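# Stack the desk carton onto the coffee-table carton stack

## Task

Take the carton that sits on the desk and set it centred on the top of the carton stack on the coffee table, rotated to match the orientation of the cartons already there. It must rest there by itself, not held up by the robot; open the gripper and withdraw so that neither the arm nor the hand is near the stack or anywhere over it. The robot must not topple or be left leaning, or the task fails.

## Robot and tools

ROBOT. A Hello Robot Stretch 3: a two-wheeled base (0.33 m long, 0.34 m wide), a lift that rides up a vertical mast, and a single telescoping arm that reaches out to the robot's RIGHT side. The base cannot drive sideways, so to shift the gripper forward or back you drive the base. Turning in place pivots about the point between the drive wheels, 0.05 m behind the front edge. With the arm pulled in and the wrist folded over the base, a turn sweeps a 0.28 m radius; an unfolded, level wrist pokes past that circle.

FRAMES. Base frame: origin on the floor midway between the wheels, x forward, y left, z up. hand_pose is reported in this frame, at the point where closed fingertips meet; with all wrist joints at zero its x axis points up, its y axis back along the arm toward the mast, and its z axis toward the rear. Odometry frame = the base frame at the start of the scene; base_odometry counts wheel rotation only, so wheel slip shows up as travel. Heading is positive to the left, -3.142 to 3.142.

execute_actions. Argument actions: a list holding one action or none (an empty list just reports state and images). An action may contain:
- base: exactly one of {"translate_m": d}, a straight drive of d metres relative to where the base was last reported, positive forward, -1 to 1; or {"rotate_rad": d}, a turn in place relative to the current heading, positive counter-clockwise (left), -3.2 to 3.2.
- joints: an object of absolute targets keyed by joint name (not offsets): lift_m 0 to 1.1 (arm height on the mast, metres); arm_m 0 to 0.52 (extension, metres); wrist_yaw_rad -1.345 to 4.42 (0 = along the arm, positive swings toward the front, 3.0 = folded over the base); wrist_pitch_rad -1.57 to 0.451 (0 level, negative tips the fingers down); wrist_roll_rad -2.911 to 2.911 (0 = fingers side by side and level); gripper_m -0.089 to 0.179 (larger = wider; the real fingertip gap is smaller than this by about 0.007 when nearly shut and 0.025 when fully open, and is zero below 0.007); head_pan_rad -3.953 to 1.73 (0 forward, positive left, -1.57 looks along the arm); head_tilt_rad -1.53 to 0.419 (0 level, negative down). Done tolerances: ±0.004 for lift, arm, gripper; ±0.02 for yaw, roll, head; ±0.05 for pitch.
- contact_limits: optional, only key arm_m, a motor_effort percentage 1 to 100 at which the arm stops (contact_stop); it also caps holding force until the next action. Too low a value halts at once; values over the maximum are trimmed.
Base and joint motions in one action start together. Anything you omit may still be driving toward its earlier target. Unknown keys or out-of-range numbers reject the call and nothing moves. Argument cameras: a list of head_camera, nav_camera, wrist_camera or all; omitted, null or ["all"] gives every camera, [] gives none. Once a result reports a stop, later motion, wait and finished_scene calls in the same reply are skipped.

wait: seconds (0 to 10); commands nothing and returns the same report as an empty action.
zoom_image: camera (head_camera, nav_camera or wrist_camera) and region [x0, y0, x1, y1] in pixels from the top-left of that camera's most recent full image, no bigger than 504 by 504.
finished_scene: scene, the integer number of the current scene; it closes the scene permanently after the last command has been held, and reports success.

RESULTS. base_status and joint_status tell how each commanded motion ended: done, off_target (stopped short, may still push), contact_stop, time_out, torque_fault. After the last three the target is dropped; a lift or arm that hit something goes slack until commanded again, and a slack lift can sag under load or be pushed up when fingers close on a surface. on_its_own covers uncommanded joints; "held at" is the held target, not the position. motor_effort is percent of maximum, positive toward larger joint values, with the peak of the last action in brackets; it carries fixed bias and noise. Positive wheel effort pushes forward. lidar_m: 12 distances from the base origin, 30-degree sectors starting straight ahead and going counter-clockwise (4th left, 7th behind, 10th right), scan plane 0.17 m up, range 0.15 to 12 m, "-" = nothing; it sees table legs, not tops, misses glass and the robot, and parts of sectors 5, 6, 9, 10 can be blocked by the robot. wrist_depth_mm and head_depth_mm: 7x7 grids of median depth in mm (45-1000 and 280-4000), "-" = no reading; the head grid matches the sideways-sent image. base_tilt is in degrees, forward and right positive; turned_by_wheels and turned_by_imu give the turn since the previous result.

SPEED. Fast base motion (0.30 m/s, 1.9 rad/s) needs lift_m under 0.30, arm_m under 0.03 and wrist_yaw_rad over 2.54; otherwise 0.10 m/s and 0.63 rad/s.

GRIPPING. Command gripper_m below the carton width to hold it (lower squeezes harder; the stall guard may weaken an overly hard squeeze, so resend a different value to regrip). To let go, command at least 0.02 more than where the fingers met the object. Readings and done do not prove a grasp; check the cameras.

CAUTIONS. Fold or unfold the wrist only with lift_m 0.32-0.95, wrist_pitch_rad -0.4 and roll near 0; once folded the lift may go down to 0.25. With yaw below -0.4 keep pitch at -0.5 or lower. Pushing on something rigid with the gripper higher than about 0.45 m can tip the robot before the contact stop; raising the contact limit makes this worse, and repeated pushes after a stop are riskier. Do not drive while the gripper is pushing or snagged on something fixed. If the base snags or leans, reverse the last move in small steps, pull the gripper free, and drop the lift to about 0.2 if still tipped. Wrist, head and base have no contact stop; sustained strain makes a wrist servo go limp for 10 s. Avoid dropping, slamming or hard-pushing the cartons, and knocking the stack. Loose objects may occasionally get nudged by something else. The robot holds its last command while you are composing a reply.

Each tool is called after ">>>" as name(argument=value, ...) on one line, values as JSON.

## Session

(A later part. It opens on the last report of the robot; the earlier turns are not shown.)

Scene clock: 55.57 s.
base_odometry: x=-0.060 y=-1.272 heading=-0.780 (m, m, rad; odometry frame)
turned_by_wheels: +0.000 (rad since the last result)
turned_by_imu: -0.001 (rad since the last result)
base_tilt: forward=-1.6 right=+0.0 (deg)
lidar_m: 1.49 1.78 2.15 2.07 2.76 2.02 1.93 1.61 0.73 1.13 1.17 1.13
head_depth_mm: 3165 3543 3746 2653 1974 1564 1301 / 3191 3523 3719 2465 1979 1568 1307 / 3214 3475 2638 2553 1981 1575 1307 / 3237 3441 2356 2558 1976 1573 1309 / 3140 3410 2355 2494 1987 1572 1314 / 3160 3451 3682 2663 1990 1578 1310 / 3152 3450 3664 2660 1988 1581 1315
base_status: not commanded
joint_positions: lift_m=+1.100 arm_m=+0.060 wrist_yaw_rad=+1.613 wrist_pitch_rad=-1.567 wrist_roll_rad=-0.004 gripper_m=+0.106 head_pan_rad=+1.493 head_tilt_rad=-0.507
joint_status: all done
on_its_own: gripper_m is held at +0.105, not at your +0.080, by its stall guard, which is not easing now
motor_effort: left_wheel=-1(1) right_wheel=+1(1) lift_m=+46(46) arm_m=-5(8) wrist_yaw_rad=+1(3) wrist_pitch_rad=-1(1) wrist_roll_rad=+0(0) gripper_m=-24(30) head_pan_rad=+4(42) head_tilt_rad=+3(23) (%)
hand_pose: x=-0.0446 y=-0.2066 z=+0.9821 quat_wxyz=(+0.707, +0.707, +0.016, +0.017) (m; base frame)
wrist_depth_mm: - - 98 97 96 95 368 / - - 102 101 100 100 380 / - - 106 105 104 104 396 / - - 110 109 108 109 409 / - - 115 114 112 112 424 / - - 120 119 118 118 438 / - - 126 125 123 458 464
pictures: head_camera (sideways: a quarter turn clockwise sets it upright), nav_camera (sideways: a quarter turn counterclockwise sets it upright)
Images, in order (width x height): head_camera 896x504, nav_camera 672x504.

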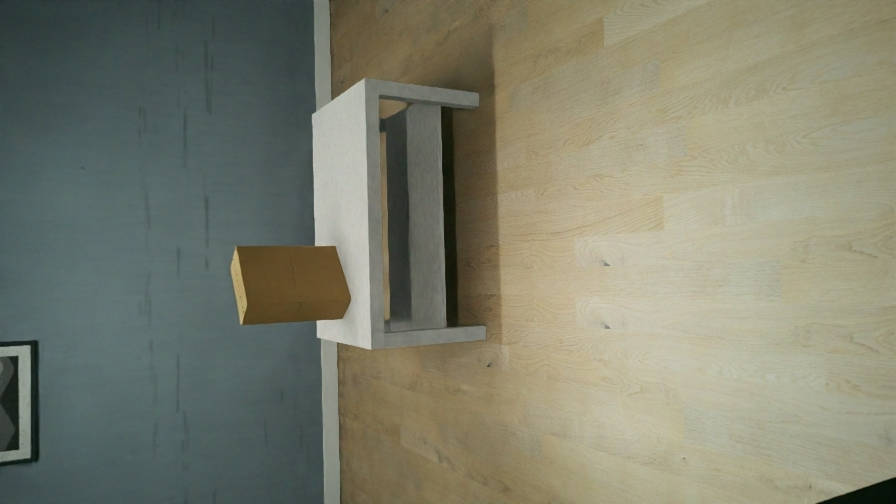

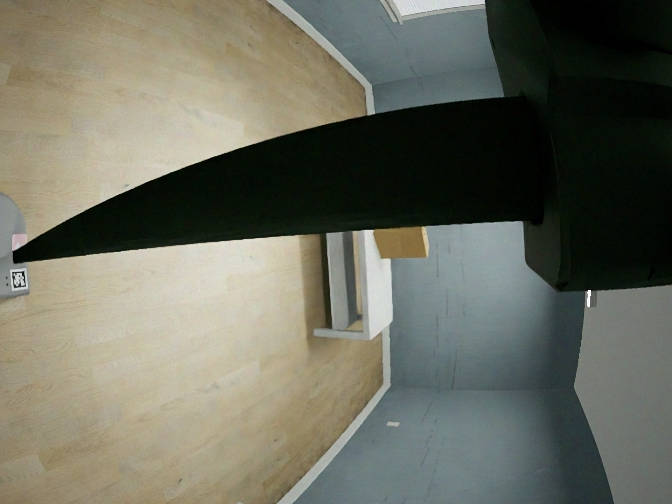

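>>> execute_actions(actions=[{"base":{"rotate_rad":1.553},"joints":{"head_pan_rad":0,"head_tilt_rad":-0.55}}], cameras=[])

>>> execute_actions(actions=[{"base":{"translate_m":1.0}}], cameras=["head_camera","wrist_camera"])

Scene clock: 60.33 s.
base_odometry: x=-0.060 y=-1.272 heading=+0.773 (m, m, rad; odometry frame)
turned_by_wheels: +1.553 (rad since the last result)
turned_by_imu: +1.537 (rad since the last result)
base_tilt: forward=-1.6 right=+0.0 (deg)
lidar_m: 2.07 2.83 2.04 1.93 1.65 0.73 1.13 1.17 1.13 1.49 1.78 2.15
head_depth_mm: 3151 3435 3442 2389 1892 1525 1275 / 3128 3459 2539 2438 1894 1525 1277 / 3098 3419 2422 2448 1899 1535 1282 / 3175 3354 2308 2435 1913 1531 1277 / 3153 3484 3632 2416 1907 1525 1284 / 3198 3472 3690 2519 1911 1532 1284 / 3160 3475 3724 2505 1916 1533 1280
base_status: done
joint_positions: lift_m=+1.100 arm_m=+0.060 wrist_yaw_rad=+1.613 wrist_pitch_rad=-1.567 wrist_roll_rad=-0.004 gripper_m=+0.106 head_pan_rad=+0.007 head_tilt_rad=-0.543
joint_status: all done
on_its_own: gripper_m is held at +0.105, not at your +0.080, by its stall guard, which is not easing now
motor_effort: left_wheel=-2(6) right_wheel=+2(5) lift_m=+47(46) arm_m=-6(6) wrist_yaw_rad=+1(0) wrist_pitch_rad=-2(2) wrist_roll_rad=+0(0) gripper_m=-23(24) head_pan_rad=-4(41) head_tilt_rad=-3(9) (%)
hand_pose: x=-0.0445 y=-0.2066 z=+0.9821 quat_wxyz=(+0.707, +0.707, +0.015, +0.017) (m; base frame)
wrist_depth_mm: - - 98 97 96 95 - / - - 101 101 99 99 - / - - 106 104 104 104 - / - - 110 109 108 109 - / - - 115 114 113 112 - / - - 120 119 118 118 - / 499 494 127 125 123 468 487
pictures: none
No camera images: the call's "cameras" was empty. Leave "cameras" out to get every camera's image.

Scene clock: 71.57 s.
base_odometry: x=+0.656 y=-0.574 heading=+0.773 (m, m, rad; odometry frame)
turned_by_wheels: +0.000 (rad since the last result)
turned_by_imu: +0.002 (rad since the last result)
base_tilt: forward=-1.7 right=+0.0 (deg)
lidar_m: 1.08 2.71 2.06 1.97 2.01 2.23 1.70 1.90 1.65 1.47 1.84 1.22
head_depth_mm: 2244 2498 2722 1628 1511 1533 1279 / 2248 2476 2762 1620 1524 1525 1278 / 2259 2481 2669 1562 1511 1532 1281 / 2256 2467 1374 1436 1520 1526 1282 / 2280 2491 2710 1496 1389 1509 1282 / 2276 2514 2790 2500 1906 1532 1284 / 2290 2528 2789 2507 1922 1538 1290
base_status: done
joint_positions: lift_m=+1.100 arm_m=+0.060 wrist_yaw_rad=+1.613 wrist_pitch_rad=-1.567 wrist_roll_rad=-0.004 gripper_m=+0.106 head_pan_rad=+0.007 head_tilt_rad=-0.543
joint_status: not commanded
on_its_own: gripper_m is held at +0.105, not at your +0.080, by its stall guard, which is not easing now
motor_effort: left_wheel=-2(1) right_wheel=+1(5) lift_m=+46(46) arm_m=-6(6) wrist_yaw_rad=+1(1) wrist_pitch_rad=-2(2) wrist_roll_rad=+0(0) gripper_m=-24(24) head_pan_rad=-4(3) head_tilt_rad=-3(3) (%)
hand_pose: x=-0.0445 y=-0.2066 z=+0.9821 quat_wxyz=(+0.707, +0.707, +0.015, +0.017) (m; base frame)
wrist_depth_mm: - - 98 97 96 96 - / - - 102 101 100 99 - / - - 106 105 104 104 - / - - 110 109 108 109 - / - - 115 114 113 112 - / - - 120 119 118 118 - / - - 126 125 124 - -
pictures: head_camera (sideways: a quarter turn clockwise sets it upright), wrist_camera
Images, in order (width x height): head_camera 896x504, wrist_camera 644x364.

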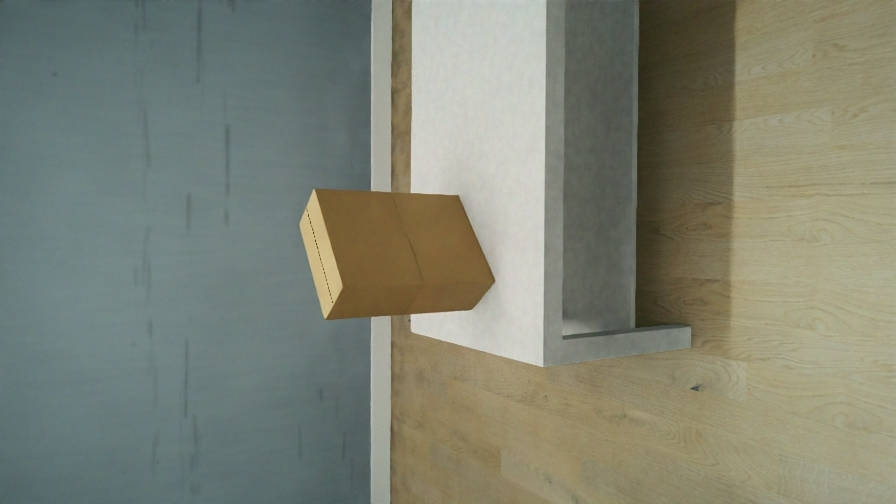

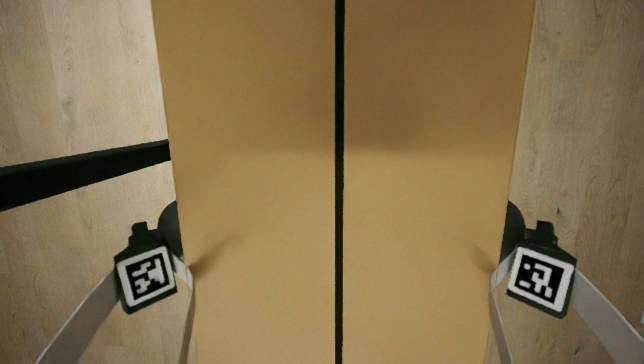

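>>> execute_actions(actions=[{"base":{"translate_m":0.70}}], cameras=[])

>>> execute_actions(actions=[{"base":{"rotate_rad":1.58},"joints":{"head_pan_rad":-1.543,"head_tilt_rad":-0.606}}], cameras=[])

>>> execute_actions(actions=[{"base":{"translate_m":0.04},"joints":{"arm_m":0.44,"wrist_yaw_rad":2.23}}])

Scene clock: 81.67 s.
base_odometry: x=+1.157 y=-0.085 heading=+0.773 (m, m, rad; odometry frame)
turned_by_wheels: +0.000 (rad since the last result)
turned_by_imu: +0.001 (rad since the last result)
base_tilt: forward=-1.6 right=+0.0 (deg)
lidar_m: 0.92 0.42 2.07 1.99 2.05 2.75 2.39 2.08 1.63 1.77 0.68 1.04
head_depth_mm: 1646 1786 1978 2195 1887 995 834 / 1633 1798 1985 2207 1883 991 832 / 1635 1790 2007 2221 832 941 833 / 1650 1814 1997 2206 758 843 834 / 1649 1805 2001 2209 711 763 834 / 1660 1813 2009 2221 1792 971 835 / 1660 1818 2038 2227 1901 1544 1256
base_status: done
joint_positions: lift_m=+1.100 arm_m=+0.060 wrist_yaw_rad=+1.613 wrist_pitch_rad=-1.567 wrist_roll_rad=-0.004 gripper_m=+0.106 head_pan_rad=+0.007 head_tilt_rad=-0.543
joint_status: not commanded
on_its_own: gripper_m is held at +0.105, not at your +0.080, by its stall guard, which is not easing now
motor_effort: left_wheel=-2(4) right_wheel=+1(3) lift_m=+46(46) arm_m=-6(6) wrist_yaw_rad=+1(1) wrist_pitch_rad=-2(2) wrist_roll_rad=+0(0) gripper_m=-24(24) head_pan_rad=-3(3) head_tilt_rad=-3(3) (%)
hand_pose: x=-0.0445 y=-0.2066 z=+0.9821 quat_wxyz=(+0.707, +0.707, +0.015, +0.017) (m; base frame)
wrist_depth_mm: - - 98 97 96 96 - / - - 101 101 100 99 - / - - 106 105 104 103 - / - - 110 109 108 109 - / - - 115 113 112 112 - / - - 120 119 118 118 - / - - 126 125 123 - -
pictures: none
No camera images: the call's "cameras" was empty. Leave "cameras" out to get every camera's image.

Scene clock: 85.10 s.
base_odometry: x=+1.157 y=-0.085 heading=+2.353 (m, m, rad; odometry frame)
turned_by_wheels: +1.580 (rad since the last result)
turned_by_imu: +1.564 (rad since the last result)
base_tilt: forward=-1.5 right=-0.1 (deg)
lidar_m: 1.99 2.05 2.76 2.39 2.08 1.63 1.77 0.68 1.04 0.90 0.43 2.08
head_depth_mm: - - - - - - - / - - - - - 293 - / 1646 1825 2077 2240 867 305 - / 1651 1849 2071 2257 - 304 - / 1663 1853 2085 2280 768 303 - / 1676 1872 2091 2251 1743 994 820 / 1689 1876 2102 2266 1796 1478 1247
base_status: done
joint_positions: lift_m=+1.100 arm_m=+0.060 wrist_yaw_rad=+1.613 wrist_pitch_rad=-1.567 wrist_roll_rad=-0.004 gripper_m=+0.106 head_pan_rad=-1.536 head_tilt_rad=-0.598
joint_status: all done
on_its_own: gripper_m is held at +0.105, not at your +0.080, by its stall guard, which is not easing now
motor_effort: left_wheel=-2(6) right_wheel=+2(5) lift_m=+46(46) arm_m=-6(6) wrist_yaw_rad=+0(2) wrist_pitch_rad=-2(2) wrist_roll_rad=+0(0) gripper_m=-24(24) head_pan_rad=-4(42) head_tilt_rad=-4(11) (%)
hand_pose: x=-0.0445 y=-0.2066 z=+0.9821 quat_wxyz=(+0.707, +0.707, +0.015, +0.018) (m; base frame)
wrist_depth_mm: - - 98 97 96 95 390 / - - 101 100 100 100 413 / - - 106 105 104 104 476 / - - 110 109 108 109 667 / - - 115 114 113 112 697 / - - 120 119 118 118 727 / - - 127 125 123 760 758
pictures: none
No camera images: the call's "cameras" was empty. Leave "cameras" out to get every camera's image.

Scene clock: 89.10 s.
base_odometry: x=+1.129 y=-0.057 heading=+2.353 (m, m, rad; odometry frame)
turned_by_wheels: +0.000 (rad since the last result)
turned_by_imu: -0.001 (rad since the last result)
base_tilt: forward=-1.6 right=+0.1 (deg)
lidar_m: 1.95 2.02 2.69 2.38 2.62 1.66 1.81 0.72 1.06 0.88 0.40 2.03
head_depth_mm: 1661 1810 1929 2037 1157 953 805 / 1635 1822 654 631 1091 947 808 / - 1781 619 559 793 904 806 / 1633 1824 2002 572 707 839 809 / 1661 1852 2081 2207 777 909 810 / 1676 1856 2079 2244 1801 1436 828 / 1679 1869 2075 2251 1794 1467 1245
base_status: done
joint_positions: lift_m=+1.100 arm_m=+0.440 wrist_yaw_rad=+2.227 wrist_pitch_rad=-1.567 wrist_roll_rad=-0.004 gripper_m=+0.106 head_pan_rad=-1.536 head_tilt_rad=-0.599
joint_status: all done
on_its_own: gripper_m is held at +0.105, not at your +0.080, by its stall guard, which is not easing now
motor_effort: left_wheel=-2(3) right_wheel=+1(4) lift_m=+46(46) arm_m=+5(6) wrist_yaw_rad=+3(1) wrist_pitch_rad=-2(2) wrist_roll_rad=+0(0) gripper_m=-24(24) head_pan_rad=-3(3) head_tilt_rad=-4(3) (%)
hand_pose: x=-0.0396 y=-0.5988 z=+0.9821 quat_wxyz=(+0.669, +0.669, +0.228, +0.230) (m; base frame)
wrist_depth_mm: - 99 98 97 96 96 - / - - 102 101 100 100 - / - - 106 105 104 104 - / - - 110 109 108 109 - / - - 115 114 113 112 - / - 773 120 119 118 118 - / - - 127 124 123 - -
pictures: head_camera (sideways: a quarter turn clockwise sets it upright), nav_camera (sideways: a quarter turn counterclockwise sets it upright), wrist_camera
Images, in order (width x height): head_camera 896x504, nav_camera 672x504, wrist_camera 644x364.

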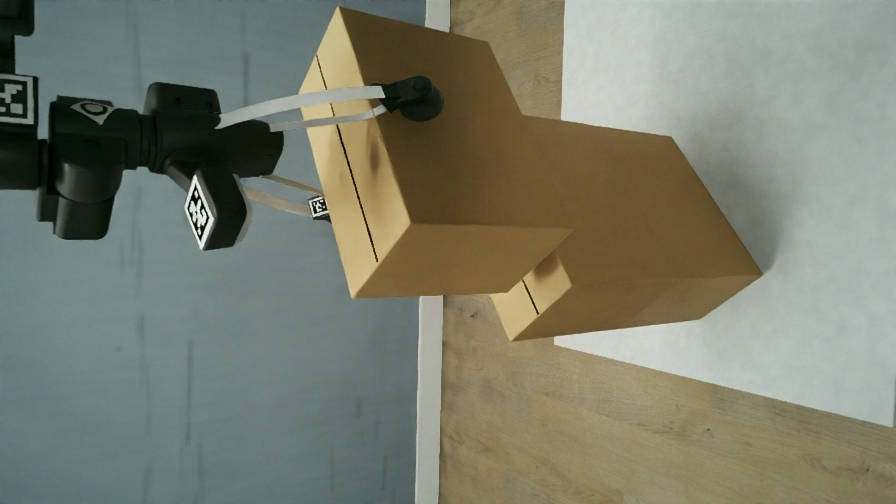

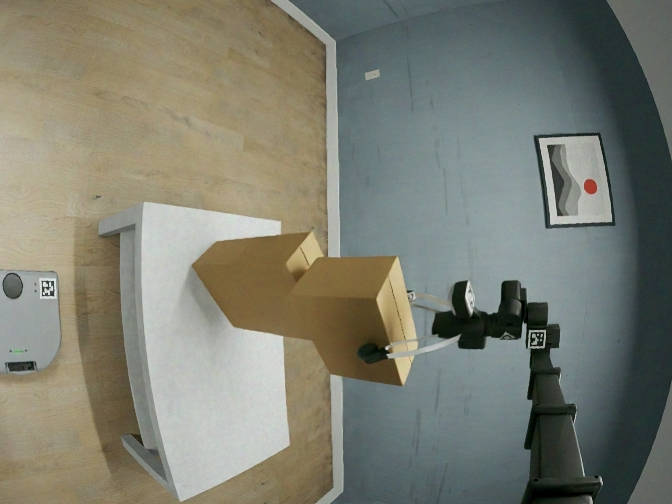

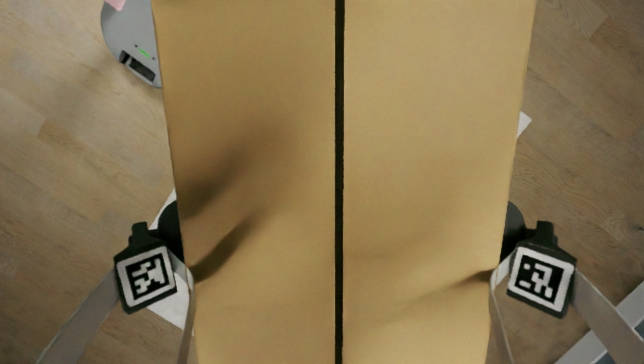

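>>> execute_actions(actions=[{"base":{"translate_m":0.05},"joints":{"arm_m":0.476}}], cameras=["head_camera"])

Scene clock: 92.33 s.
base_odometry: x=+1.094 y=-0.021 heading=+2.352 (m, m, rad; odometry frame)
turned_by_wheels: +0.000 (rad since the last result)
turned_by_imu: -0.001 (rad since the last result)
base_tilt: forward=-1.5 right=+0.0 (deg)
lidar_m: 1.90 1.97 2.62 2.38 2.68 1.70 1.86 0.76 1.09 0.87 0.38 1.98
head_depth_mm: 1645 1797 1920 2114 1160 950 807 / 1654 1862 655 678 830 928 807 / - 1777 652 605 732 886 808 / 1667 1813 1961 619 717 862 810 / 1666 1848 2074 2241 1699 960 812 / 1671 1849 2088 2250 1786 1469 1245 / 1685 1883 2108 2271 1803 1467 1251
base_status: done
joint_positions: lift_m=+1.100 arm_m=+0.476 wrist_yaw_rad=+2.227 wrist_pitch_rad=-1.567 wrist_roll_rad=-0.004 gripper_m=+0.106 head_pan_rad=-1.536 head_tilt_rad=-0.599
joint_status: all done
on_its_own: gripper_m is held at +0.105, not at your +0.080, by its stall guard, which is not easing now
motor_effort: left_wheel=-1(1) right_wheel=+1(5) lift_m=+46(46) arm_m=+5(6) wrist_yaw_rad=+1(2) wrist_pitch_rad=-2(2) wrist_roll_rad=+0(0) gripper_m=-24(24) head_pan_rad=-3(3) head_tilt_rad=-3(3) (%)
hand_pose: x=-0.0396 y=-0.6348 z=+0.9821 quat_wxyz=(+0.669, +0.669, +0.228, +0.230) (m; base frame)
wrist_depth_mm: - 98 98 97 96 95 - / - - 101 101 99 100 - / - - 106 105 104 104 - / - - 110 109 108 109 - / - - 115 114 113 112 - / - 760 120 119 118 118 - / - - 126 125 123 - -
pictures: head_camera (sideways: a quarter turn clockwise sets it upright)
Images, in order (width x height): head_camera 896x504.

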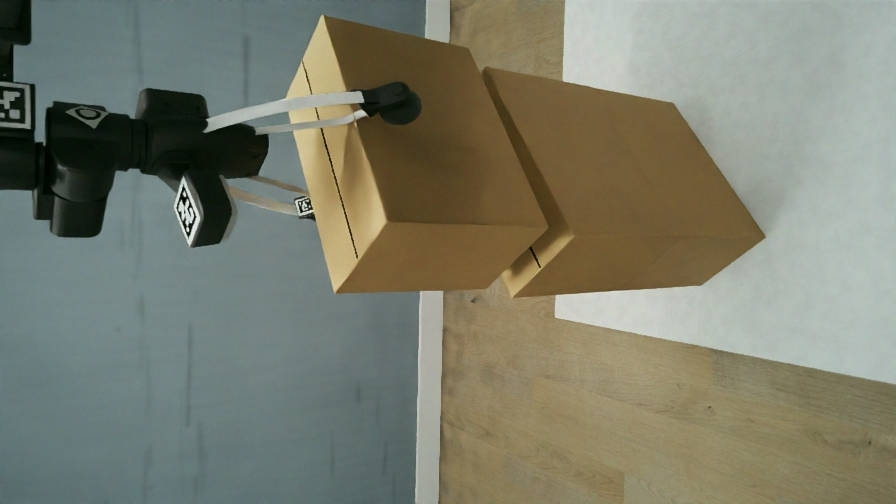

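>>> execute_actions(actions=[{"base":{"translate_m":0.009},"joints":{"arm_m":0.489,"wrist_yaw_rad":2.28,"lift_m":1.09}}], cameras=["head_camera"])

>>> zoom_image(camera="head_camera", region=[400,0,720,320])

Scene clock: 95.13 s.
base_odometry: x=+1.087 y=-0.015 heading=+2.352 (m, m, rad; odometry frame)
turned_by_wheels: +0.000 (rad since the last result)
turned_by_imu: -0.001 (rad since the last result)
base_tilt: forward=-1.6 right=+0.1 (deg)
lidar_m: 1.89 1.95 2.62 2.38 2.69 1.71 1.87 0.77 1.10 0.87 0.38 1.97
head_depth_mm: 1657 1808 1940 2123 1160 948 806 / 1675 1798 679 702 819 930 807 / - 1773 640 618 719 874 808 / 1638 1820 1963 637 735 865 811 / 1668 1848 2083 2219 1743 982 810 / 1668 1854 2084 2231 1807 1478 1252 / 1684 1870 2086 2241 1792 1482 1250
base_status: done
joint_positions: lift_m=+1.090 arm_m=+0.489 wrist_yaw_rad=+2.277 wrist_pitch_rad=-1.567 wrist_roll_rad=-0.004 gripper_m=+0.106 head_pan_rad=-1.536 head_tilt_rad=-0.599
joint_status: all done
on_its_own: gripper_m is held at +0.105, not at your +0.080, by its stall guard, which is not easing now
motor_effort: left_wheel=-1(3) right_wheel=+1(5) lift_m=+30(41) arm_m=+5(5) wrist_yaw_rad=+2(1) wrist_pitch_rad=-2(2) wrist_roll_rad=+0(0) gripper_m=-24(24) head_pan_rad=-3(3) head_tilt_rad=-4(3) (%)
hand_pose: x=-0.0388 y=-0.6487 z=+0.9726 quat_wxyz=(+0.663, +0.663, +0.245, +0.247) (m; base frame)
wrist_depth_mm: - 99 98 97 96 95 - / - - 102 101 100 100 - / - - 106 105 104 104 - / - - 110 109 108 109 - / - 731 115 114 112 112 - / - 747 120 119 118 118 - / - - 127 125 123 - -
pictures: head_camera (sideways: a quarter turn clockwise sets it upright)
Images, in order (width x height): head_camera 896x504.

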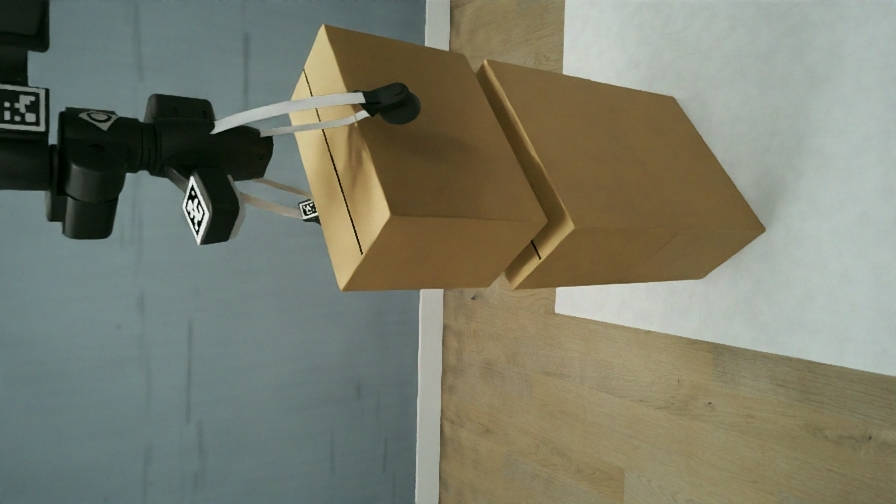

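Region (400, 0, 720, 320) of head_camera's 896x504 image, scaled by 1.575, with more detail than that image has.

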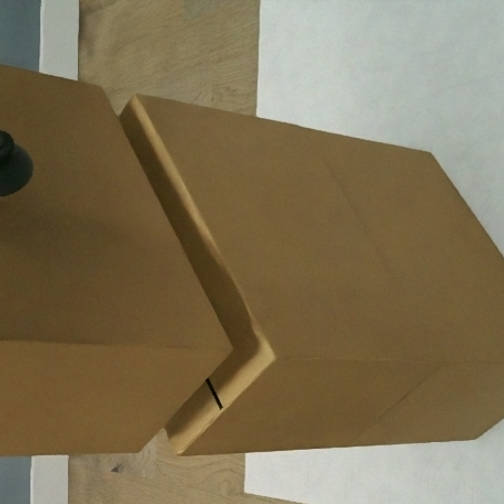

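>>> execute_actions(actions=[{"base":{"translate_m":0.003},"joints":{"arm_m":0.491,"wrist_yaw_rad":2.27,"lift_m":1.068}}], cameras=["head_camera"])

>>> zoom_image(camera="head_camera", region=[400,0,720,320])

Scene clock: 97.37 s.
base_odometry: x=+1.085 y=-0.013 heading=+2.352 (m, m, rad; odometry frame)
turned_by_wheels: +0.000 (rad since the last result)
turned_by_imu: -0.001 (rad since the last result)
base_tilt: forward=-1.6 right=+0.0 (deg)
lidar_m: 1.89 1.95 2.61 2.38 2.70 1.72 1.87 0.77 1.10 0.87 0.38 1.96
head_depth_mm: 1682 1813 1970 2124 1154 950 808 / - 1825 733 711 815 927 808 / 1605 1795 691 622 716 868 805 / 1657 1845 1991 641 725 870 810 / 1668 1849 2069 2243 1724 982 811 / 1671 1866 2084 2253 1785 1474 1247 / 1683 1864 2100 2268 1792 1481 1248
base_status: done
joint_positions: lift_m=+1.068 arm_m=+0.491 wrist_yaw_rad=+2.273 wrist_pitch_rad=-1.567 wrist_roll_rad=-0.004 gripper_m=+0.106 head_pan_rad=-1.536 head_tilt_rad=-0.599
joint_status: all done
on_its_own: gripper_m is held at +0.105, not at your +0.080, by its stall guard, which is not easing now
motor_effort: left_wheel=-1(3) right_wheel=+1(6) lift_m=+31(31) arm_m=+5(6) wrist_yaw_rad=-2(3) wrist_pitch_rad=-2(2) wrist_roll_rad=+0(0) gripper_m=-24(24) head_pan_rad=-4(4) head_tilt_rad=-3(4) (%)
hand_pose: x=-0.0389 y=-0.6507 z=+0.9506 quat_wxyz=(+0.663, +0.664, +0.244, +0.246) (m; base frame)
wrist_depth_mm: - 98 97 97 96 96 959 / - - 101 101 100 100 - / - - 105 105 103 104 - / - 670 110 109 108 109 - / - 705 115 114 113 112 - / - 726 120 119 118 118 - / - 760 126 125 123 - -
pictures: head_camera (sideways: a quarter turn clockwise sets it upright)
Images, in order (width x height): head_camera 896x504.

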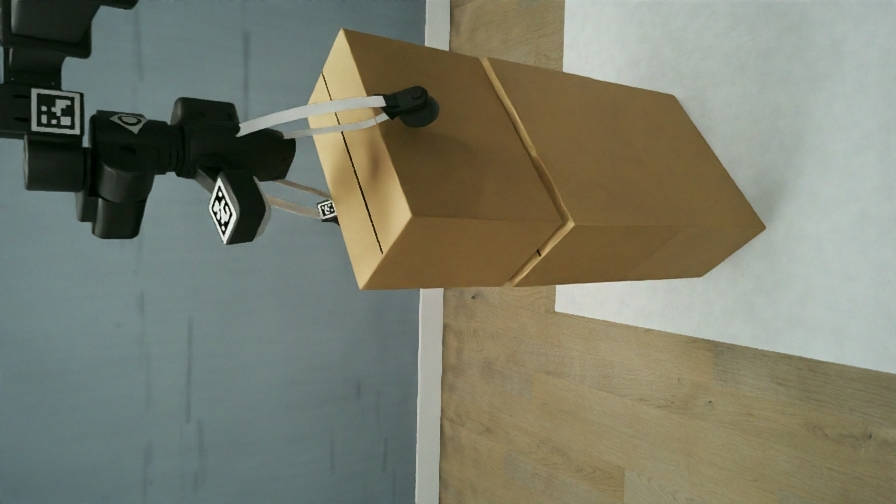

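Region (400, 0, 720, 320) of head_camera's 896x504 image, scaled by 1.575, with more detail than that image has.

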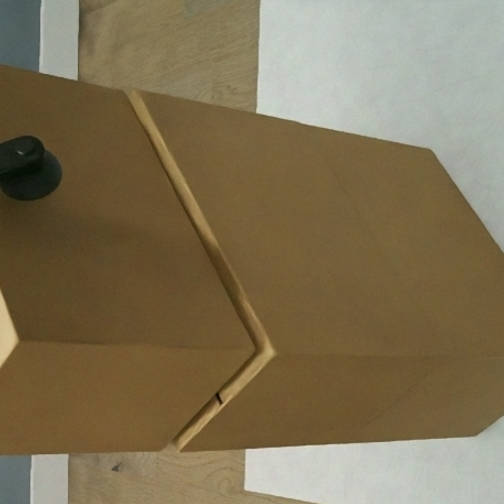

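>>> execute_actions(actions=[{"joints":{"lift_m":1.058}}], cameras=["head_camera"])

>>> zoom_image(camera="head_camera", region=[400,0,720,320])

Scene clock: 98.73 s.
base_odometry: x=+1.085 y=-0.013 heading=+2.352 (m, m, rad; odometry frame)
turned_by_wheels: +0.000 (rad since the last result)
turned_by_imu: +0.000 (rad since the last result)
base_tilt: forward=-1.6 right=+0.1 (deg)
lidar_m: 1.89 1.95 2.61 2.38 2.70 1.72 1.87 0.77 1.10 0.87 0.38 1.97
head_depth_mm: 1684 1810 1961 2104 1155 951 804 / - 1805 735 712 817 928 806 / 1599 1814 701 621 717 872 808 / 1654 1833 1997 647 727 869 807 / 1663 1837 2089 2234 1740 978 811 / 1673 1862 2079 2237 1805 1474 1241 / 1680 1868 2102 2262 1805 1468 1250
base_status: not commanded
joint_positions: lift_m=+1.063 arm_m=+0.491 wrist_yaw_rad=+2.273 wrist_pitch_rad=-1.569 wrist_roll_rad=-0.004 gripper_m=+0.106 head_pan_rad=-1.536 head_tilt_rad=-0.599
joint_status: lift_m contact_stop (moved -0.005 of -0.010)
on_its_own: gripper_m is held at +0.105, not at your +0.080, by its stall guard, which is not easing now; lift_m is slack since a contact_stop, until your next command for it (your +1.058 is given up)
motor_effort: left_wheel=+2(1) right_wheel=-3(4) lift_m=+37(36) arm_m=+5(5) wrist_yaw_rad=-1(2) wrist_pitch_rad=+0(2) wrist_roll_rad=+0(0) gripper_m=-25(25) head_pan_rad=-3(3) head_tilt_rad=-3(4) (%)
hand_pose: x=-0.0393 y=-0.6510 z=+0.9455 quat_wxyz=(+0.664, +0.663, +0.244, +0.245) (m; base frame)
wrist_depth_mm: - 100 99 99 97 97 948 / - - 103 102 101 101 - / - - 107 106 105 105 - / - 679 111 110 109 109 - / - 700 115 114 113 113 - / - 719 120 119 118 118 - / - 744 126 124 123 - -
pictures: head_camera (sideways: a quarter turn clockwise sets it upright)
Images, in order (width x height): head_camera 896x504.

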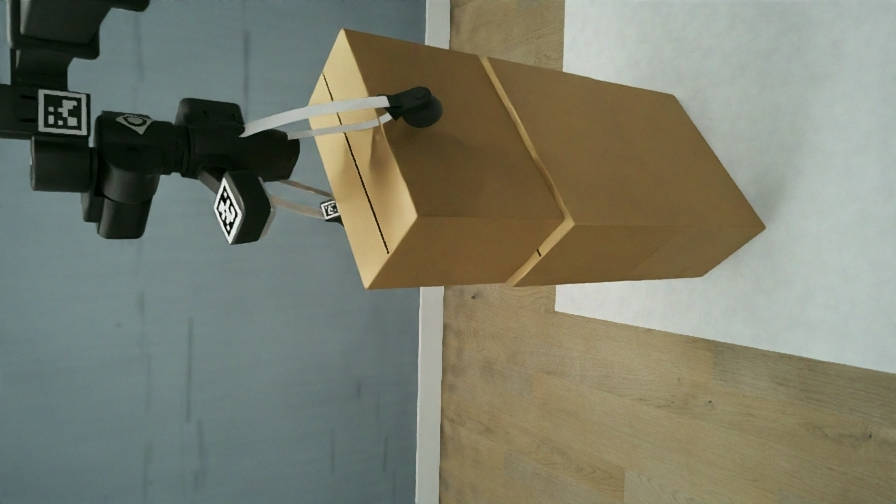

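Region (400, 0, 720, 320) of head_camera's 896x504 image, scaled by 1.575, with more detail than that image has.

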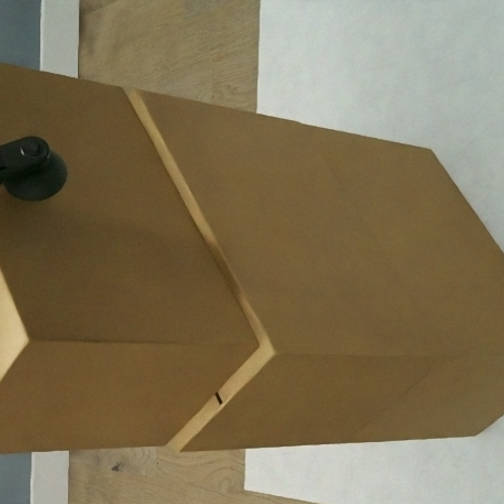

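>>> execute_actions(actions=[{"joints":{"lift_m":1.074}}], cameras=[])

>>> execute_actions(actions=[{"base":{"translate_m":0.003},"joints":{"arm_m":0.478}}], cameras=[])

>>> execute_actions(actions=[{"joints":{"lift_m":1.066}}], cameras=["head_camera"])

>>> zoom_image(camera="head_camera", region=[400,0,720,320])

Scene clock: 100.40 s.
base_odometry: x=+1.085 y=-0.013 heading=+2.352 (m, m, rad; odometry frame)
turned_by_wheels: +0.000 (rad since the last result)
turned_by_imu: -0.001 (rad since the last result)
base_tilt: forward=-1.7 right=+0.0 (deg)
lidar_m: 1.89 1.95 2.61 2.37 2.71 1.72 1.88 0.77 1.10 0.87 0.38 1.96
head_depth_mm: 1673 1801 1958 2112 1157 947 808 / 1686 1822 719 713 814 930 809 / 1605 - 680 622 718 868 808 / 1649 1825 2000 643 724 869 810 / 1665 1838 2057 2230 1742 981 812 / 1663 1850 2081 2253 1799 1471 1249 / 1701 1876 2096 2251 1798 1478 1249
base_status: not commanded
joint_positions: lift_m=+1.074 arm_m=+0.491 wrist_yaw_rad=+2.273 wrist_pitch_rad=-1.568 wrist_roll_rad=-0.004 gripper_m=+0.106 head_pan_rad=-1.536 head_tilt_rad=-0.599
joint_status: all done
on_its_own: gripper_m is held at +0.105, not at your +0.080, by its stall guard, which is not easing now
motor_effort: left_wheel=+0(0) right_wheel=+0(2) lift_m=+46(48) arm_m=+4(5) wrist_yaw_rad=-1(0) wrist_pitch_rad=-1(2) wrist_roll_rad=+0(0) gripper_m=-24(24) head_pan_rad=-2(3) head_tilt_rad=-4(3) (%)
hand_pose: x=-0.0390 y=-0.6508 z=+0.9561 quat_wxyz=(+0.663, +0.663, +0.244, +0.245) (m; base frame)
wrist_depth_mm: - 98 98 97 96 96 960 / - - 102 101 100 100 - / - - 106 105 104 104 - / - 699 110 109 108 109 - / - 715 115 114 113 112 - / - 721 120 119 118 118 - / - - 126 125 123 - -
pictures: none
No camera images: the call's "cameras" was empty. Leave "cameras" out to get every camera's image.

Scene clock: 101.57 s.
base_odometry: x=+1.083 y=-0.011 heading=+2.352 (m, m, rad; odometry frame)
turned_by_wheels: +0.000 (rad since the last result)
turned_by_imu: +0.000 (rad since the last result)
base_tilt: forward=-1.5 right=-0.1 (deg)
lidar_m: 1.88 1.94 2.61 2.38 2.70 1.71 1.88 0.77 1.10 0.87 0.38 1.96
head_depth_mm: 1669 1808 1959 2118 1159 954 806 / 1696 1805 719 693 809 930 808 / 1601 1802 679 607 710 862 807 / 1653 1833 1994 627 730 876 808 / 1668 1848 2059 2203 1754 983 810 / 1681 1868 2086 2238 1800 1475 1249 / 1688 1868 2093 2256 1793 1481 1252
base_status: done
joint_positions: lift_m=+1.074 arm_m=+0.478 wrist_yaw_rad=+2.273 wrist_pitch_rad=-1.568 wrist_roll_rad=-0.004 gripper_m=+0.106 head_pan_rad=-1.536 head_tilt_rad=-0.599
joint_status: all done
on_its_own: gripper_m is held at +0.105, not at your +0.080, by its stall guard, which is not easing now
motor_effort: left_wheel=+0(1) right_wheel=+1(5) lift_m=+46(46) arm_m=-6(6) wrist_yaw_rad=-1(1) wrist_pitch_rad=-1(1) wrist_roll_rad=+0(0) gripper_m=-24(24) head_pan_rad=-3(2) head_tilt_rad=-4(4) (%)
hand_pose: x=-0.0390 y=-0.6386 z=+0.9561 quat_wxyz=(+0.663, +0.663, +0.244, +0.245) (m; base frame)
wrist_depth_mm: - 99 98 97 96 95 960 / - - 101 100 99 100 - / - - 105 105 104 104 - / - - 110 109 108 109 - / - 704 115 114 113 112 - / - 738 120 119 118 118 - / - - 126 125 124 - -
pictures: none
No camera images: the call's "cameras" was empty. Leave "cameras" out to get every camera's image.

Scene clock: 102.27 s.
base_odometry: x=+1.083 y=-0.011 heading=+2.352 (m, m, rad; odometry frame)
turned_by_wheels: +0.000 (rad since the last result)
turned_by_imu: +0.000 (rad since the last result)
base_tilt: forward=-1.5 right=+0.1 (deg)
lidar_m: 1.88 1.94 2.60 2.38 2.70 1.72 1.88 0.77 1.10 0.87 0.38 1.97
head_depth_mm: 1690 1805 1957 2108 1158 950 805 / - 1779 735 692 810 929 809 / 1601 1818 696 605 712 866 808 / 1663 1840 2018 627 731 875 809 / 1670 1842 2078 2207 1737 979 809 / 1684 1855 2092 2260 1795 1469 1242 / 1683 1874 2107 2249 1803 1476 1241
base_status: not commanded
joint_positions: lift_m=+1.066 arm_m=+0.478 wrist_yaw_rad=+2.273 wrist_pitch_rad=-1.568 wrist_roll_rad=-0.004 gripper_m=+0.106 head_pan_rad=-1.536 head_tilt_rad=-0.599
joint_status: all done
on_its_own: gripper_m is held at +0.105, not at your +0.080, by its stall guard, which is not easing now
motor_effort: left_wheel=-1(0) right_wheel=+1(1) lift_m=+31(42) arm_m=-6(6) wrist_yaw_rad=-2(2) wrist_pitch_rad=-1(2) wrist_roll_rad=+0(0) gripper_m=-25(25) head_pan_rad=-3(3) head_tilt_rad=-3(4) (%)
hand_pose: x=-0.0390 y=-0.6386 z=+0.9486 quat_wxyz=(+0.663, +0.663, +0.244, +0.245) (m; base frame)
wrist_depth_mm: - 99 99 98 97 96 974 / - - 102 101 100 100 - / - - 106 105 104 105 - / - - 111 109 108 109 - / - 701 115 114 113 112 - / - 717 120 119 118 118 - / - 765 126 124 123 - -
pictures: head_camera (sideways: a quarter turn clockwise sets it upright)
Images, in order (width x height): head_camera 896x504.

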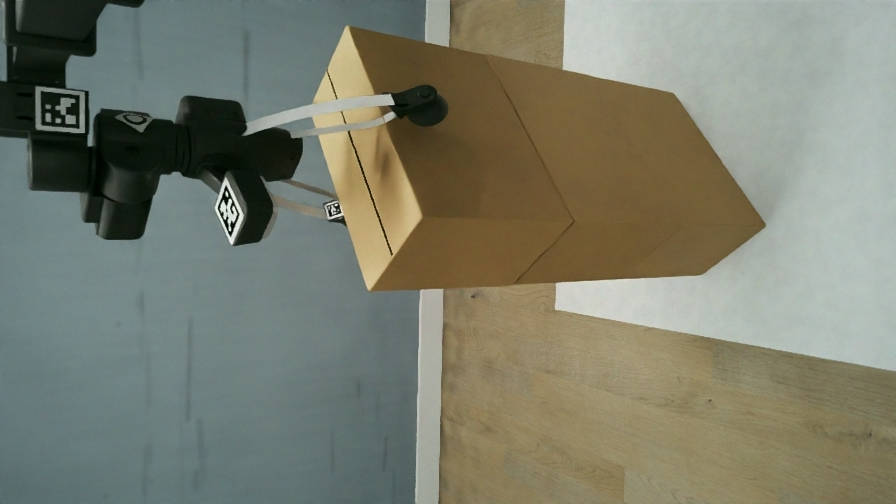

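Region (400, 0, 720, 320) of head_camera's 896x504 image, scaled by 1.575, with more detail than that image has.

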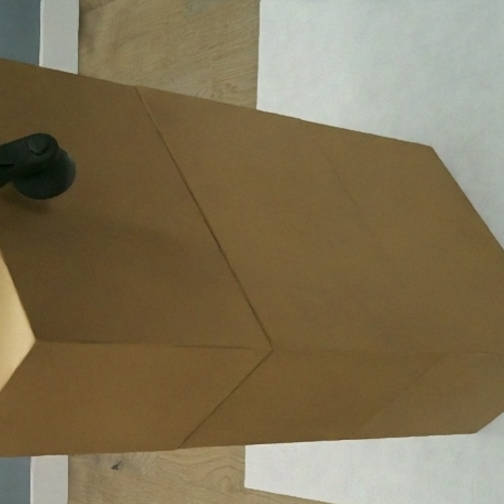

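>>> execute_actions(actions=[{"joints":{"gripper_m":0.179}}], cameras=[])

>>> execute_actions(actions=[{"joints":{"lift_m":1.1}}], cameras=[])

>>> execute_actions(actions=[{"joints":{"wrist_pitch_rad":-0.6}}], cameras=["head_camera"])

Scene clock: 104.07 s.
base_odometry: x=+1.083 y=-0.011 heading=+2.352 (m, m, rad; odometry frame)
turned_by_wheels: +0.000 (rad since the last result)
turned_by_imu: +0.000 (rad since the last result)
base_tilt: forward=-1.7 right=+0.0 (deg)
lidar_m: 1.88 1.95 2.60 2.37 2.71 1.72 1.88 0.77 1.10 0.87 0.38 1.97
head_depth_mm: 1689 1804 1966 2099 1163 947 806 / - 1792 737 686 810 926 808 / 1603 1818 701 609 713 864 810 / 1656 1833 2027 629 732 872 808 / 1666 1851 2071 2235 1741 980 810 / 1670 1864 2086 2251 1798 1466 1244 / 1691 1870 2097 2264 1799 1476 1241
base_status: not commanded
joint_positions: lift_m=+1.066 arm_m=+0.478 wrist_yaw_rad=+2.273 wrist_pitch_rad=-1.567 wrist_roll_rad=-0.004 gripper_m=+0.179 head_pan_rad=-1.536 head_tilt_rad=-0.599
joint_status: all done
motor_effort: left_wheel=+0(0) right_wheel=+0(1) lift_m=+31(31) arm_m=-6(6) wrist_yaw_rad=-1(1) wrist_pitch_rad=-1(2) wrist_roll_rad=+0(0) gripper_m=+0(100) head_pan_rad=-3(3) head_tilt_rad=-4(3) (%)
hand_pose: x=-0.0390 y=-0.6385 z=+0.9486 quat_wxyz=(+0.663, +0.664, +0.243, +0.245) (m; base frame)
wrist_depth_mm: - 102 101 100 100 99 951 / - - 105 104 103 103 - / - - 109 108 107 107 - / - - 113 112 111 112 - / - 687 118 116 115 115 - / - 730 122 121 120 120 - / - - 129 126 125 - -
pictures: none
No camera images: the call's "cameras" was empty. Leave "cameras" out to get every camera's image.

Scene clock: 105.17 s.
base_odometry: x=+1.083 y=-0.011 heading=+2.352 (m, m, rad; odometry frame)
turned_by_wheels: +0.000 (rad since the last result)
turned_by_imu: +0.000 (rad since the last result)
base_tilt: forward=-1.6 right=+0.0 (deg)
lidar_m: 1.88 1.95 2.61 2.38 2.70 1.72 1.88 0.77 1.10 0.87 0.38 1.96
head_depth_mm: 1659 1803 1964 2101 1158 949 807 / 1653 1842 737 679 811 927 808 / - 1770 1946 607 711 867 807 / 1643 1826 1996 629 734 875 810 / 1663 1844 2083 2235 1741 981 811 / 1675 1866 2083 2245 1796 1472 1244 / 1691 1877 2099 2267 1812 1474 1252
base_status: not commanded
joint_positions: lift_m=+1.100 arm_m=+0.478 wrist_yaw_rad=+2.273 wrist_pitch_rad=-1.567 wrist_roll_rad=-0.004 gripper_m=+0.179 head_pan_rad=-1.536 head_tilt_rad=-0.599
joint_status: all done
motor_effort: left_wheel=+0(0) right_wheel=+0(0) lift_m=+46(47) arm_m=-6(6) wrist_yaw_rad=-2(2) wrist_pitch_rad=-1(1) wrist_roll_rad=+0(0) gripper_m=+1(1) head_pan_rad=-4(3) head_tilt_rad=-4(4) (%)
hand_pose: x=-0.0390 y=-0.6385 z=+0.9821 quat_wxyz=(+0.663, +0.664, +0.243, +0.245) (m; base frame)
wrist_depth_mm: - - 132 131 130 - - / - - 137 135 134 - - / - - 143 140 139 - - / - - 148 146 144 - - / - 741 155 152 150 - - / - 763 162 158 157 - - / - - 169 165 163 - -
pictures: none
No camera images: the call's "cameras" was empty. Leave "cameras" out to get every camera's image.

Scene clock: 106.53 s.
base_odometry: x=+1.083 y=-0.011 heading=+2.352 (m, m, rad; odometry frame)
turned_by_wheels: +0.000 (rad since the last result)
turned_by_imu: +0.000 (rad since the last result)
base_tilt: forward=-1.5 right=+0.0 (deg)
lidar_m: 1.88 1.95 2.61 2.38 2.71 1.73 1.88 0.77 1.10 0.87 0.38 1.96
head_depth_mm: 1646 1805 1967 2126 1158 953 808 / 1639 1811 739 679 809 929 807 / - 1885 1955 609 712 868 808 / 1608 - 1994 628 730 873 808 / 1655 1819 2066 2235 1746 981 810 / 1675 1859 2115 2256 1788 1472 1248 / 1682 1880 2113 2245 1798 1472 1243
base_status: not commanded
joint_positions: lift_m=+1.100 arm_m=+0.478 wrist_yaw_rad=+2.273 wrist_pitch_rad=-0.619 wrist_roll_rad=-0.004 gripper_m=+0.179 head_pan_rad=-1.536 head_tilt_rad=-0.599
joint_status: all done
motor_effort: left_wheel=+0(0) right_wheel=+0(1) lift_m=+46(46) arm_m=-6(6) wrist_yaw_rad=-1(3) wrist_pitch_rad=+11(11) wrist_roll_rad=+0(0) gripper_m=+0(1) head_pan_rad=-3(3) head_tilt_rad=-3(3) (%)
hand_pose: x=+0.1275 y=-0.4977 z=+1.0702 quat_wxyz=(+0.479, +0.700, -0.087, +0.522) (m; base frame)
wrist_depth_mm: - - - - - - - / - - - - - - - / - - - - - - - / - - - - - - - / - - - - - - - / - - - - - - - / - - - - - - -
pictures: head_camera (sideways: a quarter turn clockwise sets it upright)
Images, in order (width x height): head_camera 896x504.

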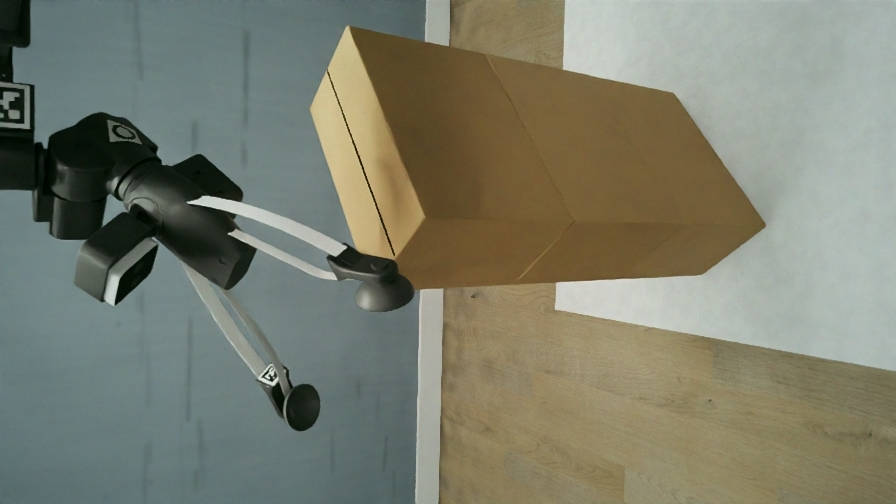

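>>> execute_actions(actions=[{"joints":{"arm_m":0.0}}], cameras=["head_camera"])

>>> execute_actions(actions=[{"base":{"translate_m":0.4}}], cameras=["head_camera","nav_camera"])

Scene clock: 112.17 s.
base_odometry: x=+1.083 y=-0.011 heading=+2.352 (m, m, rad; odometry frame)
turned_by_wheels: +0.000 (rad since the last result)
turned_by_imu: -0.001 (rad since the last result)
base_tilt: forward=-1.6 right=-0.1 (deg)
lidar_m: 1.88 1.95 2.60 2.38 2.71 1.72 1.88 0.78 1.10 0.87 0.38 1.96
head_depth_mm: - - - - - 939 807 / - - - - - - 773 / 1651 - - - - - - / 1659 1779 - 652 706 - - / 1668 1802 - 2235 1801 - - / 1670 1856 2090 2246 1802 - - / 1686 1863 2104 2261 1854 - -
base_status: not commanded
joint_positions: lift_m=+1.100 arm_m=+0.001 wrist_yaw_rad=+2.273 wrist_pitch_rad=-0.618 wrist_roll_rad=-0.004 gripper_m=+0.179 head_pan_rad=-1.536 head_tilt_rad=-0.599
joint_status: all done
motor_effort: left_wheel=+0(0) right_wheel=+0(1) lift_m=+46(46) arm_m=-7(6) wrist_yaw_rad=-1(2) wrist_pitch_rad=+11(11) wrist_roll_rad=+0(0) gripper_m=+0(0) head_pan_rad=-3(3) head_tilt_rad=-3(3) (%)
hand_pose: x=+0.1276 y=-0.0202 z=+1.0703 quat_wxyz=(+0.479, +0.700, -0.087, +0.522) (m; base frame)
wrist_depth_mm: - - - - - - - / - - - - - - - / - - - - - - - / - - - - - - - / - - - - - - - / - - - - - - - / - - - - - - -
pictures: head_camera (sideways: a quarter turn clockwise sets it upright)
Images, in order (width x height): head_camera 896x504.

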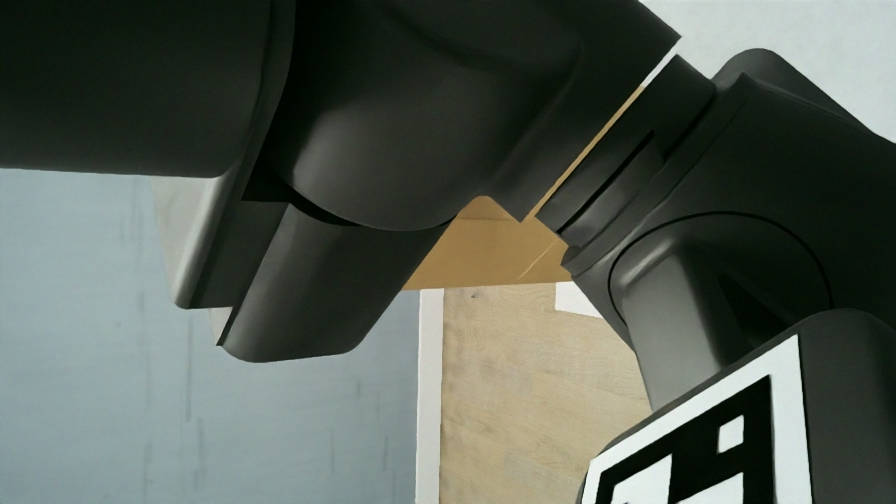

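Scene clock: 117.40 s.
base_odometry: x=+0.801 y=+0.273 heading=+2.352 (m, m, rad; odometry frame)
turned_by_wheels: +0.000 (rad since the last result)
turned_by_imu: +0.001 (rad since the last result)
base_tilt: forward=-1.5 right=+0.0 (deg)
lidar_m: 1.48 1.54 2.06 2.38 2.93 2.09 2.28 1.14 0.42 0.89 1.98 1.55
head_depth_mm: - - - - - 951 862 / - - - - - - 1163 / 1649 - - - - - - / 1654 1773 - 2219 1913 - - / 1659 1810 - 2222 1860 - - / 1674 1847 2077 2240 1812 - - / 1686 1867 2106 2257 1876 - -
base_status: done
joint_positions: lift_m=+1.100 arm_m=+0.001 wrist_yaw_rad=+2.273 wrist_pitch_rad=-0.618 wrist_roll_rad=-0.004 gripper_m=+0.179 head_pan_rad=-1.536 head_tilt_rad=-0.599
joint_status: not commanded
motor_effort: left_wheel=-1(6) right_wheel=+1(2) lift_m=+46(45) arm_m=-6(6) wrist_yaw_rad=-1(2) wrist_pitch_rad=+11(11) wrist_roll_rad=+0(0) gripper_m=+1(0) head_pan_rad=-3(3) head_tilt_rad=-3(4) (%)
hand_pose: x=+0.1276 y=-0.0202 z=+1.0703 quat_wxyz=(+0.479, +0.700, -0.087, +0.522) (m; base frame)
wrist_depth_mm: - - - - - - - / - - - - - - - / - - - - - - - / - - - - - - - / - - - - - - - / - - - - - - - / - - - - - - -
pictures: head_camera (sideways: a quarter turn clockwise sets it upright), nav_camera (sideways: a quarter turn counterclockwise sets it upright)
Images, in order (width x height): head_camera 896x504, nav_camera 672x504.

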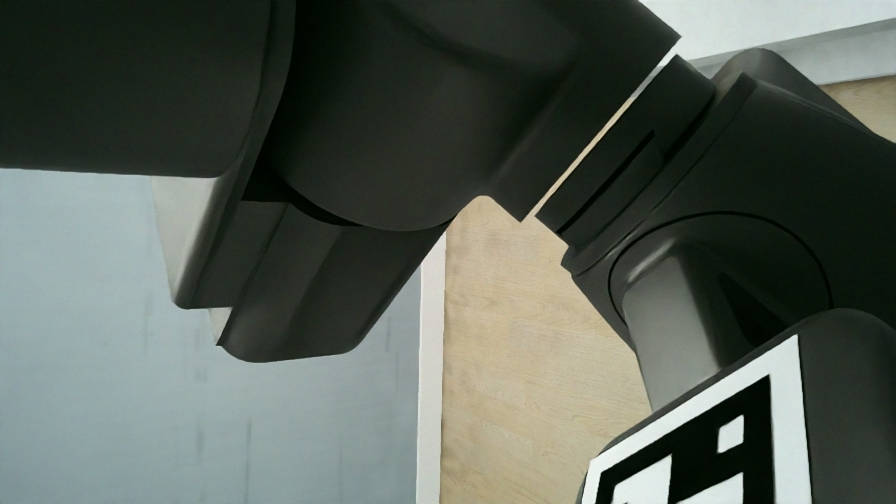

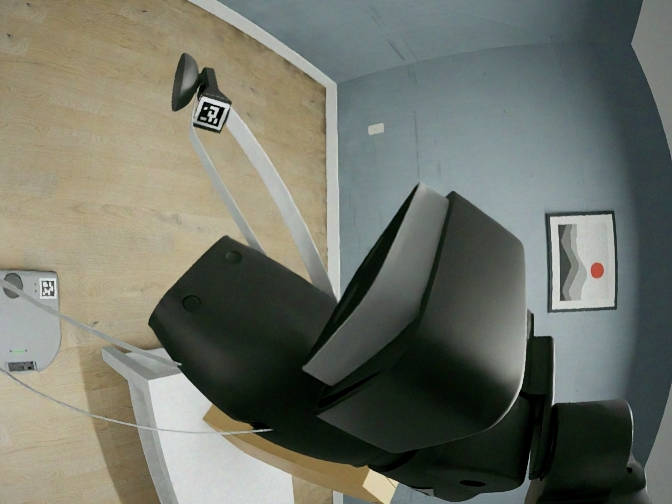

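Check the stack, in case it was pushed.

>>> execute_actions(actions=[{"joints":{"head_pan_rad":-2.2,"lift_m":0.6}}], cameras=["head_camera"])

Scene clock: 123.17 s.
base_odometry: x=+0.801 y=+0.273 heading=+2.352 (m, m, rad; odometry frame)
turned_by_wheels: +0.000 (rad since the last result)
turned_by_imu: -0.001 (rad since the last result)
base_tilt: forward=-1.6 right=+0.1 (deg)
lidar_m: 1.48 1.53 2.05 2.38 2.94 2.09 2.28 1.14 0.43 0.89 1.99 1.54
head_depth_mm: 2444 2681 2855 1483 1162 1235 1245 / 2333 2615 2894 1484 1161 973 1214 / 2162 2412 871 987 1093 952 1117 / 2014 2227 743 755 875 955 866 / 1898 2066 2272 2127 1132 995 1196 / 1787 1944 2154 2221 1224 1388 1247 / 1678 1833 2004 2153 1794 1474 1252
base_status: not commanded
joint_positions: lift_m=+0.600 arm_m=+0.001 wrist_yaw_rad=+2.273 wrist_pitch_rad=-0.617 wrist_roll_rad=-0.004 gripper_m=+0.179 head_pan_rad=-2.193 head_tilt_rad=-0.599
joint_status: all done
motor_effort: left_wheel=-1(1) right_wheel=+1(1) lift_m=+30(42) arm_m=-6(6) wrist_yaw_rad=-1(3) wrist_pitch_rad=+10(11) wrist_roll_rad=+0(0) gripper_m=+1(0) head_pan_rad=-3(39) head_tilt_rad=-3(4) (%)
hand_pose: x=+0.1277 y=-0.0201 z=+0.5710 quat_wxyz=(+0.479, +0.700, -0.088, +0.522) (m; base frame)
wrist_depth_mm: - - - - - - - / - - - - - - - / - - - - - - - / 959 946 937 928 923 899 890 / 842 853 819 810 803 800 799 / 746 702 719 719 713 708 - / 657 666 652 643 646 628 623
pictures: head_camera (sideways: a quarter turn clockwise sets it upright)
Images, in order (width x height): head_camera 896x504.

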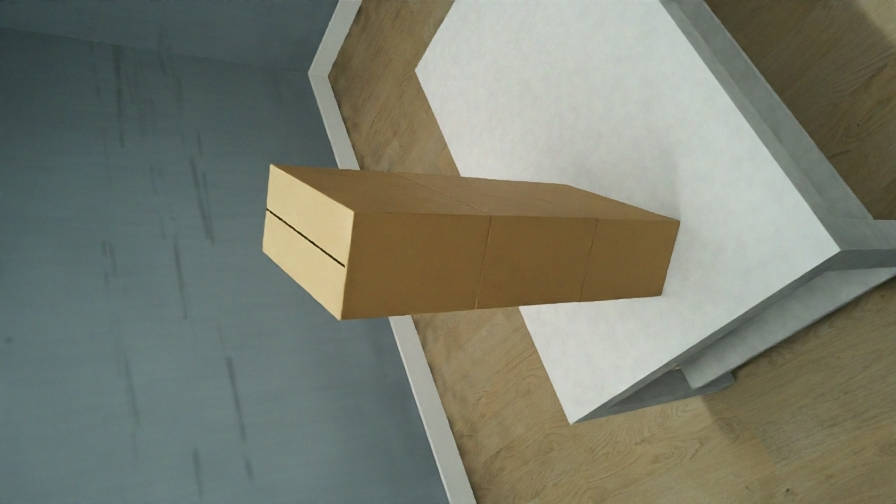

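>>> finished_scene(scene=2)

The scene is finished: the task was done.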